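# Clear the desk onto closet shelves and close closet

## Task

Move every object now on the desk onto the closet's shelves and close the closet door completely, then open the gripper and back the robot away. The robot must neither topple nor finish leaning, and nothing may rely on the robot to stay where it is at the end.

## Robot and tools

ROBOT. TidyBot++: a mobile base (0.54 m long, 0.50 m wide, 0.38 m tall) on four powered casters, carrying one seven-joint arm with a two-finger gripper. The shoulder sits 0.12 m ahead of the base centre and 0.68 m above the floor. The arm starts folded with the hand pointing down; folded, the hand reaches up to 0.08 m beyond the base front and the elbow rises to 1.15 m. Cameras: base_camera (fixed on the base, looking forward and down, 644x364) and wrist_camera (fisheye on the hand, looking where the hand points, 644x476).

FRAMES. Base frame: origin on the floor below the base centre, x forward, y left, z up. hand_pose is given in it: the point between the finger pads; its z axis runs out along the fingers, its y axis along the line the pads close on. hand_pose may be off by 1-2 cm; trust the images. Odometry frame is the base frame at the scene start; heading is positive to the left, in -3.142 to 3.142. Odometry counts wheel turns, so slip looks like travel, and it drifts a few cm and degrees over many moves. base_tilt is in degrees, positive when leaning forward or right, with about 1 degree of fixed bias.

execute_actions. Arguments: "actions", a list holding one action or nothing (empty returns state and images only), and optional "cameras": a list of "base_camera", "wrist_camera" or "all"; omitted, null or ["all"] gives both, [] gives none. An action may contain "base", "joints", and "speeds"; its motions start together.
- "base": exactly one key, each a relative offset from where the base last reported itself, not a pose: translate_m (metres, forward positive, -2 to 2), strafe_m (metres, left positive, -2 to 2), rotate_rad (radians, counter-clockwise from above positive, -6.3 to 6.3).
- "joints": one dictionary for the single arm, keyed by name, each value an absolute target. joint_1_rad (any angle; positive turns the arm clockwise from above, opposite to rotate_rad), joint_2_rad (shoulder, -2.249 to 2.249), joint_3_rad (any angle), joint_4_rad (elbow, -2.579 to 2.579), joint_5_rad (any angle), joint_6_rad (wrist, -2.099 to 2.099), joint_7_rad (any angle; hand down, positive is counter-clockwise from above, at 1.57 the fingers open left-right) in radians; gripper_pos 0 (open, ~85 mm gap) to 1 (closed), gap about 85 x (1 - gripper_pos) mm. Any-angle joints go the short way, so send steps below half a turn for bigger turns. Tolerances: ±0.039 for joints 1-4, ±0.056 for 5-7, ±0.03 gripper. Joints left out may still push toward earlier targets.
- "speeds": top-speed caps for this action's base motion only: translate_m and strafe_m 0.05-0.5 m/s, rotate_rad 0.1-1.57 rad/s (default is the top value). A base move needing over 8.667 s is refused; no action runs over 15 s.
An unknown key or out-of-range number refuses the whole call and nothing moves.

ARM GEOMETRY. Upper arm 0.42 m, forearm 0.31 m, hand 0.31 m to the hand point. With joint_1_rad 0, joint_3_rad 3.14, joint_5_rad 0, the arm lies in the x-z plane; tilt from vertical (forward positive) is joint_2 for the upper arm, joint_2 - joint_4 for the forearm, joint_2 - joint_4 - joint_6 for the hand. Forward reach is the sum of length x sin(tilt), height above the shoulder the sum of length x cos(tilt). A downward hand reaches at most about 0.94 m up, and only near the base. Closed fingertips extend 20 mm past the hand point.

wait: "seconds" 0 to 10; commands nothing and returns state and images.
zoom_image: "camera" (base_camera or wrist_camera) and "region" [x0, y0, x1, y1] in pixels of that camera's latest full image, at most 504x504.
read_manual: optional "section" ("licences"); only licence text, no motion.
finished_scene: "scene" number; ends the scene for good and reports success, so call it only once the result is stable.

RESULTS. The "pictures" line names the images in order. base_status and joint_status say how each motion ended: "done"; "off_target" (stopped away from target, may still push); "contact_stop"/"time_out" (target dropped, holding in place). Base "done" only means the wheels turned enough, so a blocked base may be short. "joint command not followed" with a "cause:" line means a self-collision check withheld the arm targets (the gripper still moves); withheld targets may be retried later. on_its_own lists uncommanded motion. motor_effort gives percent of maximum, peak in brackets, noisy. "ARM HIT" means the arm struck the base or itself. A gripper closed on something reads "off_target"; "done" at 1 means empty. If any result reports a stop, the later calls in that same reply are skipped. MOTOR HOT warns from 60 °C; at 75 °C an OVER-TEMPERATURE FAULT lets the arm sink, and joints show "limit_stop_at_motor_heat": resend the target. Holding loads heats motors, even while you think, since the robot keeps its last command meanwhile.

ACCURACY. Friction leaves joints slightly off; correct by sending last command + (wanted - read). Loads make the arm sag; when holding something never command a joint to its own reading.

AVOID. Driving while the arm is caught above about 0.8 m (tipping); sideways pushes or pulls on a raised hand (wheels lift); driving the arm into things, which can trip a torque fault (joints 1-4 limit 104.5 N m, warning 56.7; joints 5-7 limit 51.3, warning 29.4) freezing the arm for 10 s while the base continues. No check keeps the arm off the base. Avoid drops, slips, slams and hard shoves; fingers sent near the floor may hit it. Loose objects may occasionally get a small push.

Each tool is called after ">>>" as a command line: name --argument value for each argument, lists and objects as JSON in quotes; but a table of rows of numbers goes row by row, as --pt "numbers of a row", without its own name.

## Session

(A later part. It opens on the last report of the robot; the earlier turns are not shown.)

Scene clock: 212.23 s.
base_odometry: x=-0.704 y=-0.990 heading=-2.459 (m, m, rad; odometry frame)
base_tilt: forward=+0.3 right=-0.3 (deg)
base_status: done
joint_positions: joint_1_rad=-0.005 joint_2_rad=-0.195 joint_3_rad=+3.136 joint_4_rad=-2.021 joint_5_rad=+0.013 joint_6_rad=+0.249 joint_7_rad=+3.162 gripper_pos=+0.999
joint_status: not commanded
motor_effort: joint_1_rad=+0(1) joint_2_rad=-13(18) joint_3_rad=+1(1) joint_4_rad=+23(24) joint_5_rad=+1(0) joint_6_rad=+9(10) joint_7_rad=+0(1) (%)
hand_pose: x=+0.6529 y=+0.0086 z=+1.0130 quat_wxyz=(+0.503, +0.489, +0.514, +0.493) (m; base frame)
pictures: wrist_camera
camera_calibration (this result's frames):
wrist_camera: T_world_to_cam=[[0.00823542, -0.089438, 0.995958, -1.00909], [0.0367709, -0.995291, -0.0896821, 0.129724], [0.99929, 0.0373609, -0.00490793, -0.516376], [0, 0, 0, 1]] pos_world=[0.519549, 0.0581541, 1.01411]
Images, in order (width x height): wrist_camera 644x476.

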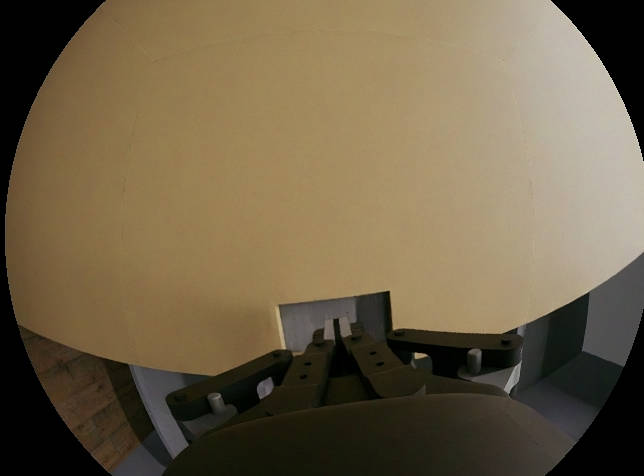

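>>> execute_actions --actions '[{"base":{"translate_m":0.04},"speeds":{"translate_m":0.05}}]' --cameras '["wrist_camera"]'

>>> execute_actions --actions '[{"base":{"strafe_m":-0.58},"speeds":{"strafe_m":0.13}}]'

Scene clock: 215.07 s.
base_odometry: x=-0.735 y=-1.015 heading=-2.459 (m, m, rad; odometry frame)
base_tilt: forward=+0.3 right=-0.3 (deg)
base_status: done
joint_positions: joint_1_rad=-0.005 joint_2_rad=-0.209 joint_3_rad=+3.136 joint_4_rad=-2.029 joint_5_rad=+0.013 joint_6_rad=+0.251 joint_7_rad=+3.162 gripper_pos=+0.999
joint_status: not commanded
motor_effort: joint_1_rad=+0(1) joint_2_rad=-12(15) joint_3_rad=+1(1) joint_4_rad=+23(27) joint_5_rad=+1(0) joint_6_rad=+9(11) joint_7_rad=+0(1) (%)
hand_pose: x=+0.6475 y=+0.0086 z=+1.0159 quat_wxyz=(+0.505, +0.488, +0.512, +0.495) (m; base frame)
pictures: wrist_camera
camera_calibration (this result's frames):
wrist_camera: T_world_to_cam=[[0.000948489, -0.0894423, 0.995992, -1.00728], [0.0374331, -0.995291, -0.089415, 0.129451], [0.999299, 0.0373678, 0.00240408, -0.518422], [0, 0, 0, 1]] pos_world=[0.514168, 0.0581197, 1.01607]
Images, in order (width x height): wrist_camera 644x476.

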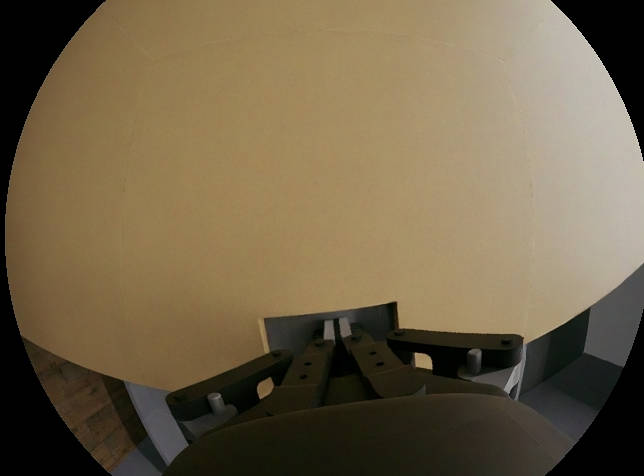

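Scene clock: 220.23 s.
base_odometry: x=-1.101 y=-0.565 heading=-2.459 (m, m, rad; odometry frame)
base_tilt: forward=+0.2 right=-0.3 (deg)
base_status: done
joint_positions: joint_1_rad=-0.006 joint_2_rad=-0.225 joint_3_rad=+3.127 joint_4_rad=-2.044 joint_5_rad=+0.013 joint_6_rad=+0.251 joint_7_rad=+3.162 gripper_pos=+0.999
joint_status: not commanded
motor_effort: joint_1_rad=+0(8) joint_2_rad=-5(15) joint_3_rad=+1(10) joint_4_rad=+28(29) joint_5_rad=+1(2) joint_6_rad=+11(11) joint_7_rad=+0(0) (%)
hand_pose: x=+0.6408 y=+0.0144 z=+1.0154 quat_wxyz=(+0.504, +0.484, +0.514, +0.498) (m; base frame)
pictures: base_camera, wrist_camera
camera_calibration (this result's frames):
wrist_camera: T_world_to_cam=[[0.000223797, -0.0873406, 0.996178, -1.00597], [0.0473866, -0.995059, -0.087253, 0.126831], [0.998877, 0.047225, 0.00391608, -0.513317], [0, 0, 0, 1]] pos_world=[0.506955, 0.0625835, 1.0152]
Images, in order (width x height): base_camera 644x364, wrist_camera 644x476.

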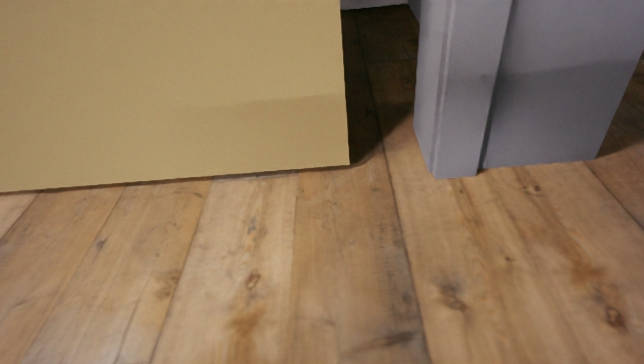

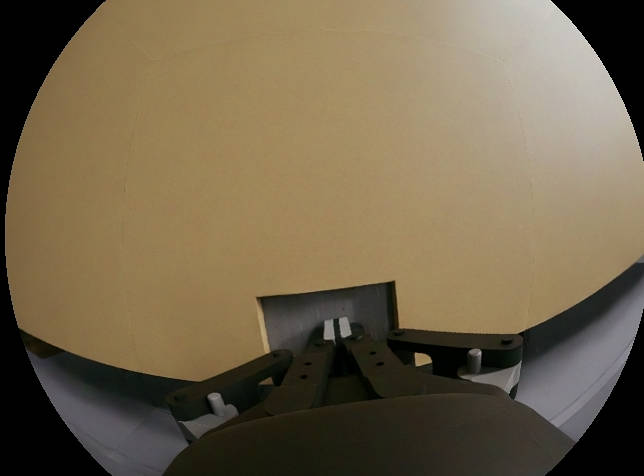

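>>> execute_actions --actions '[{"base":{"translate_m":-0.008},"speeds":{"translate_m":0.05}}]' --cameras '[]'

>>> execute_actions --actions '[{"base":{"strafe_m":-0.115},"speeds":{"strafe_m":0.05}}]'

Scene clock: 222.37 s.
base_odometry: x=-1.095 y=-0.560 heading=-2.459 (m, m, rad; odometry frame)
base_tilt: forward=+0.3 right=-0.3 (deg)
base_status: done
joint_positions: joint_1_rad=-0.006 joint_2_rad=-0.203 joint_3_rad=+3.127 joint_4_rad=-2.043 joint_5_rad=+0.013 joint_6_rad=+0.251 joint_7_rad=+3.162 gripper_pos=+0.999
joint_status: not commanded
motor_effort: joint_1_rad=+0(1) joint_2_rad=-13(14) joint_3_rad=+1(1) joint_4_rad=+23(27) joint_5_rad=+1(0) joint_6_rad=+9(10) joint_7_rad=+0(0) (%)
hand_pose: x=+0.6480 y=+0.0144 z=+1.0048 quat_wxyz=(+0.498, +0.489, +0.519, +0.493) (m; base frame)
pictures: none
No camera images: the call's "cameras" was empty. Leave "cameras" out to get every camera's image.

Scene clock: 225.20 s.
base_odometry: x=-1.167 y=-0.471 heading=-2.459 (m, m, rad; odometry frame)
base_tilt: forward=+0.3 right=-0.3 (deg)
base_status: done
joint_positions: joint_1_rad=-0.018 joint_2_rad=-0.206 joint_3_rad=+3.122 joint_4_rad=-2.044 joint_5_rad=+0.013 joint_6_rad=+0.251 joint_7_rad=+3.162 gripper_pos=+0.999
joint_status: not commanded
motor_effort: joint_1_rad=+3(8) joint_2_rad=-9(13) joint_3_rad=+4(9) joint_4_rad=+27(29) joint_5_rad=+0(1) joint_6_rad=+10(11) joint_7_rad=+0(1) (%)
hand_pose: x=+0.6468 y=+0.0232 z=+1.0051 quat_wxyz=(+0.495, +0.484, +0.523, +0.497) (m; base frame)
pictures: base_camera, wrist_camera
camera_calibration (this result's frames):
wrist_camera: T_world_to_cam=[[0.0208382, -0.0860202, 0.996075, -1.00826], [0.0617298, -0.99428, -0.0871566, 0.125052], [0.997875, 0.0633038, -0.015409, -0.499967], [0, 0, 0, 1]] pos_world=[0.512196, 0.0692555, 1.0075]
Images, in order (width x height): base_camera 644x364, wrist_camera 644x476.

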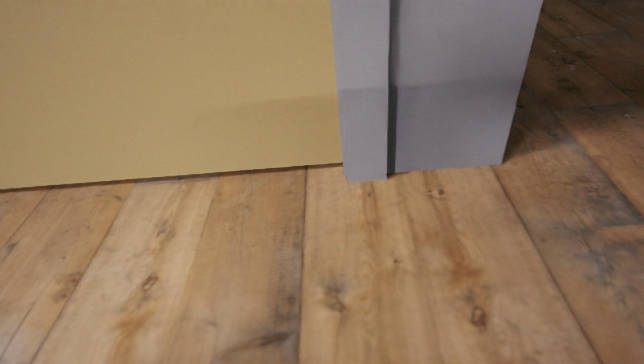

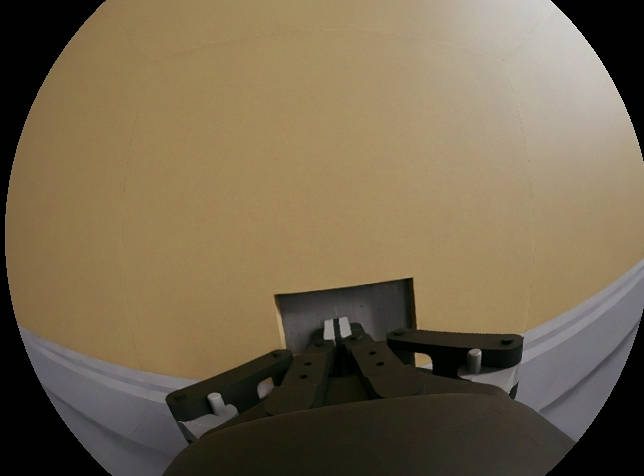

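>>> execute_actions --actions '[{"base":{"strafe_m":0.015},"speeds":{"strafe_m":0.05}}]' --cameras '[]'

>>> execute_actions --actions '[{"base":{"translate_m":-0.4},"joints":{"joint_7_rad":1.57}}]' --cameras '[]'

>>> execute_actions --actions '[{"base":{"strafe_m":0.35}}]'

Scene clock: 228.23 s.
base_odometry: x=-1.157 y=-0.483 heading=-2.459 (m, m, rad; odometry frame)
base_tilt: forward=+0.3 right=-0.3 (deg)
base_status: done
joint_positions: joint_1_rad=-0.005 joint_2_rad=-0.206 joint_3_rad=+3.129 joint_4_rad=-2.044 joint_5_rad=+0.013 joint_6_rad=+0.251 joint_7_rad=+3.162 gripper_pos=+0.999
joint_status: not commanded
motor_effort: joint_1_rad=+0(4) joint_2_rad=-10(10) joint_3_rad=+1(5) joint_4_rad=+24(27) joint_5_rad=+0(1) joint_6_rad=+9(11) joint_7_rad=-1(1) (%)
hand_pose: x=+0.6470 y=+0.0123 z=+1.0055 quat_wxyz=(+0.500, +0.490, +0.518, +0.492) (m; base frame)
pictures: none
No camera images: the call's "cameras" was empty. Leave "cameras" out to get every camera's image.

Scene clock: 230.37 s.
base_odometry: x=-0.847 y=-0.230 heading=-2.459 (m, m, rad; odometry frame)
base_tilt: forward=+0.3 right=-0.3 (deg)
base_status: done
joint_positions: joint_1_rad=-0.005 joint_2_rad=-0.203 joint_3_rad=+3.129 joint_4_rad=-2.044 joint_5_rad=+0.013 joint_6_rad=+0.251 joint_7_rad=+1.578 gripper_pos=+0.999
joint_status: all done
motor_effort: joint_1_rad=+0(1) joint_2_rad=-12(16) joint_3_rad=+1(1) joint_4_rad=+23(23) joint_5_rad=+0(0) joint_6_rad=+9(9) joint_7_rad=+0(1) (%)
hand_pose: x=+0.6481 y=+0.0123 z=+1.0037 quat_wxyz=(+0.001, +0.714, +0.015, +0.700) (m; base frame)
pictures: none
No camera images: the call's "cameras" was empty. Leave "cameras" out to get every camera's image.

Scene clock: 232.40 s.
base_odometry: x=-0.626 y=-0.501 heading=-2.458 (m, m, rad; odometry frame)
base_tilt: forward=+0.3 right=-0.3 (deg)
base_status: done
joint_positions: joint_1_rad=-0.005 joint_2_rad=-0.203 joint_3_rad=+3.129 joint_4_rad=-2.044 joint_5_rad=+0.013 joint_6_rad=+0.251 joint_7_rad=+1.578 gripper_pos=+0.999
joint_status: not commanded
motor_effort: joint_1_rad=+0(2) joint_2_rad=-13(15) joint_3_rad=+1(3) joint_4_rad=+23(23) joint_5_rad=+1(0) joint_6_rad=+9(9) joint_7_rad=+0(1) (%)
hand_pose: x=+0.6482 y=+0.0120 z=+1.0037 quat_wxyz=(+0.001, +0.714, +0.015, +0.700) (m; base frame)
pictures: base_camera, wrist_camera
camera_calibration (this result's frames):
wrist_camera: T_world_to_cam=[[0.0182554, -0.99469, -0.101285, 0.106209], [0.00176578, 0.101334, -0.994851, 1.05052], [0.999832, 0.0179826, 0.0036063, -0.520467], [0, 0, 0, 1]] pos_world=[0.516585, 0.00855124, 1.05775]
Images, in order (width x height): base_camera 644x364, wrist_camera 644x476.

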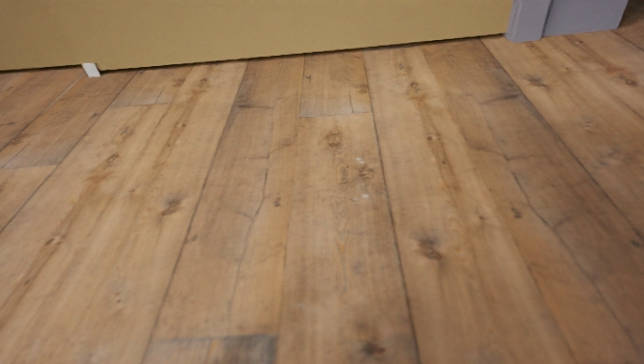

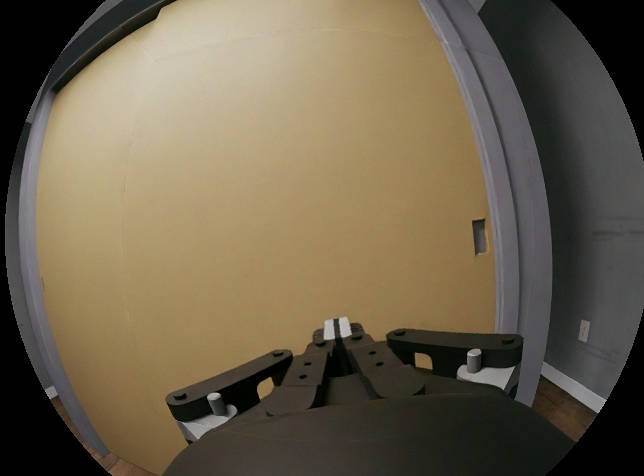

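Closed.

>>> finished_scene --scene 1

The scene is finished: the task was done.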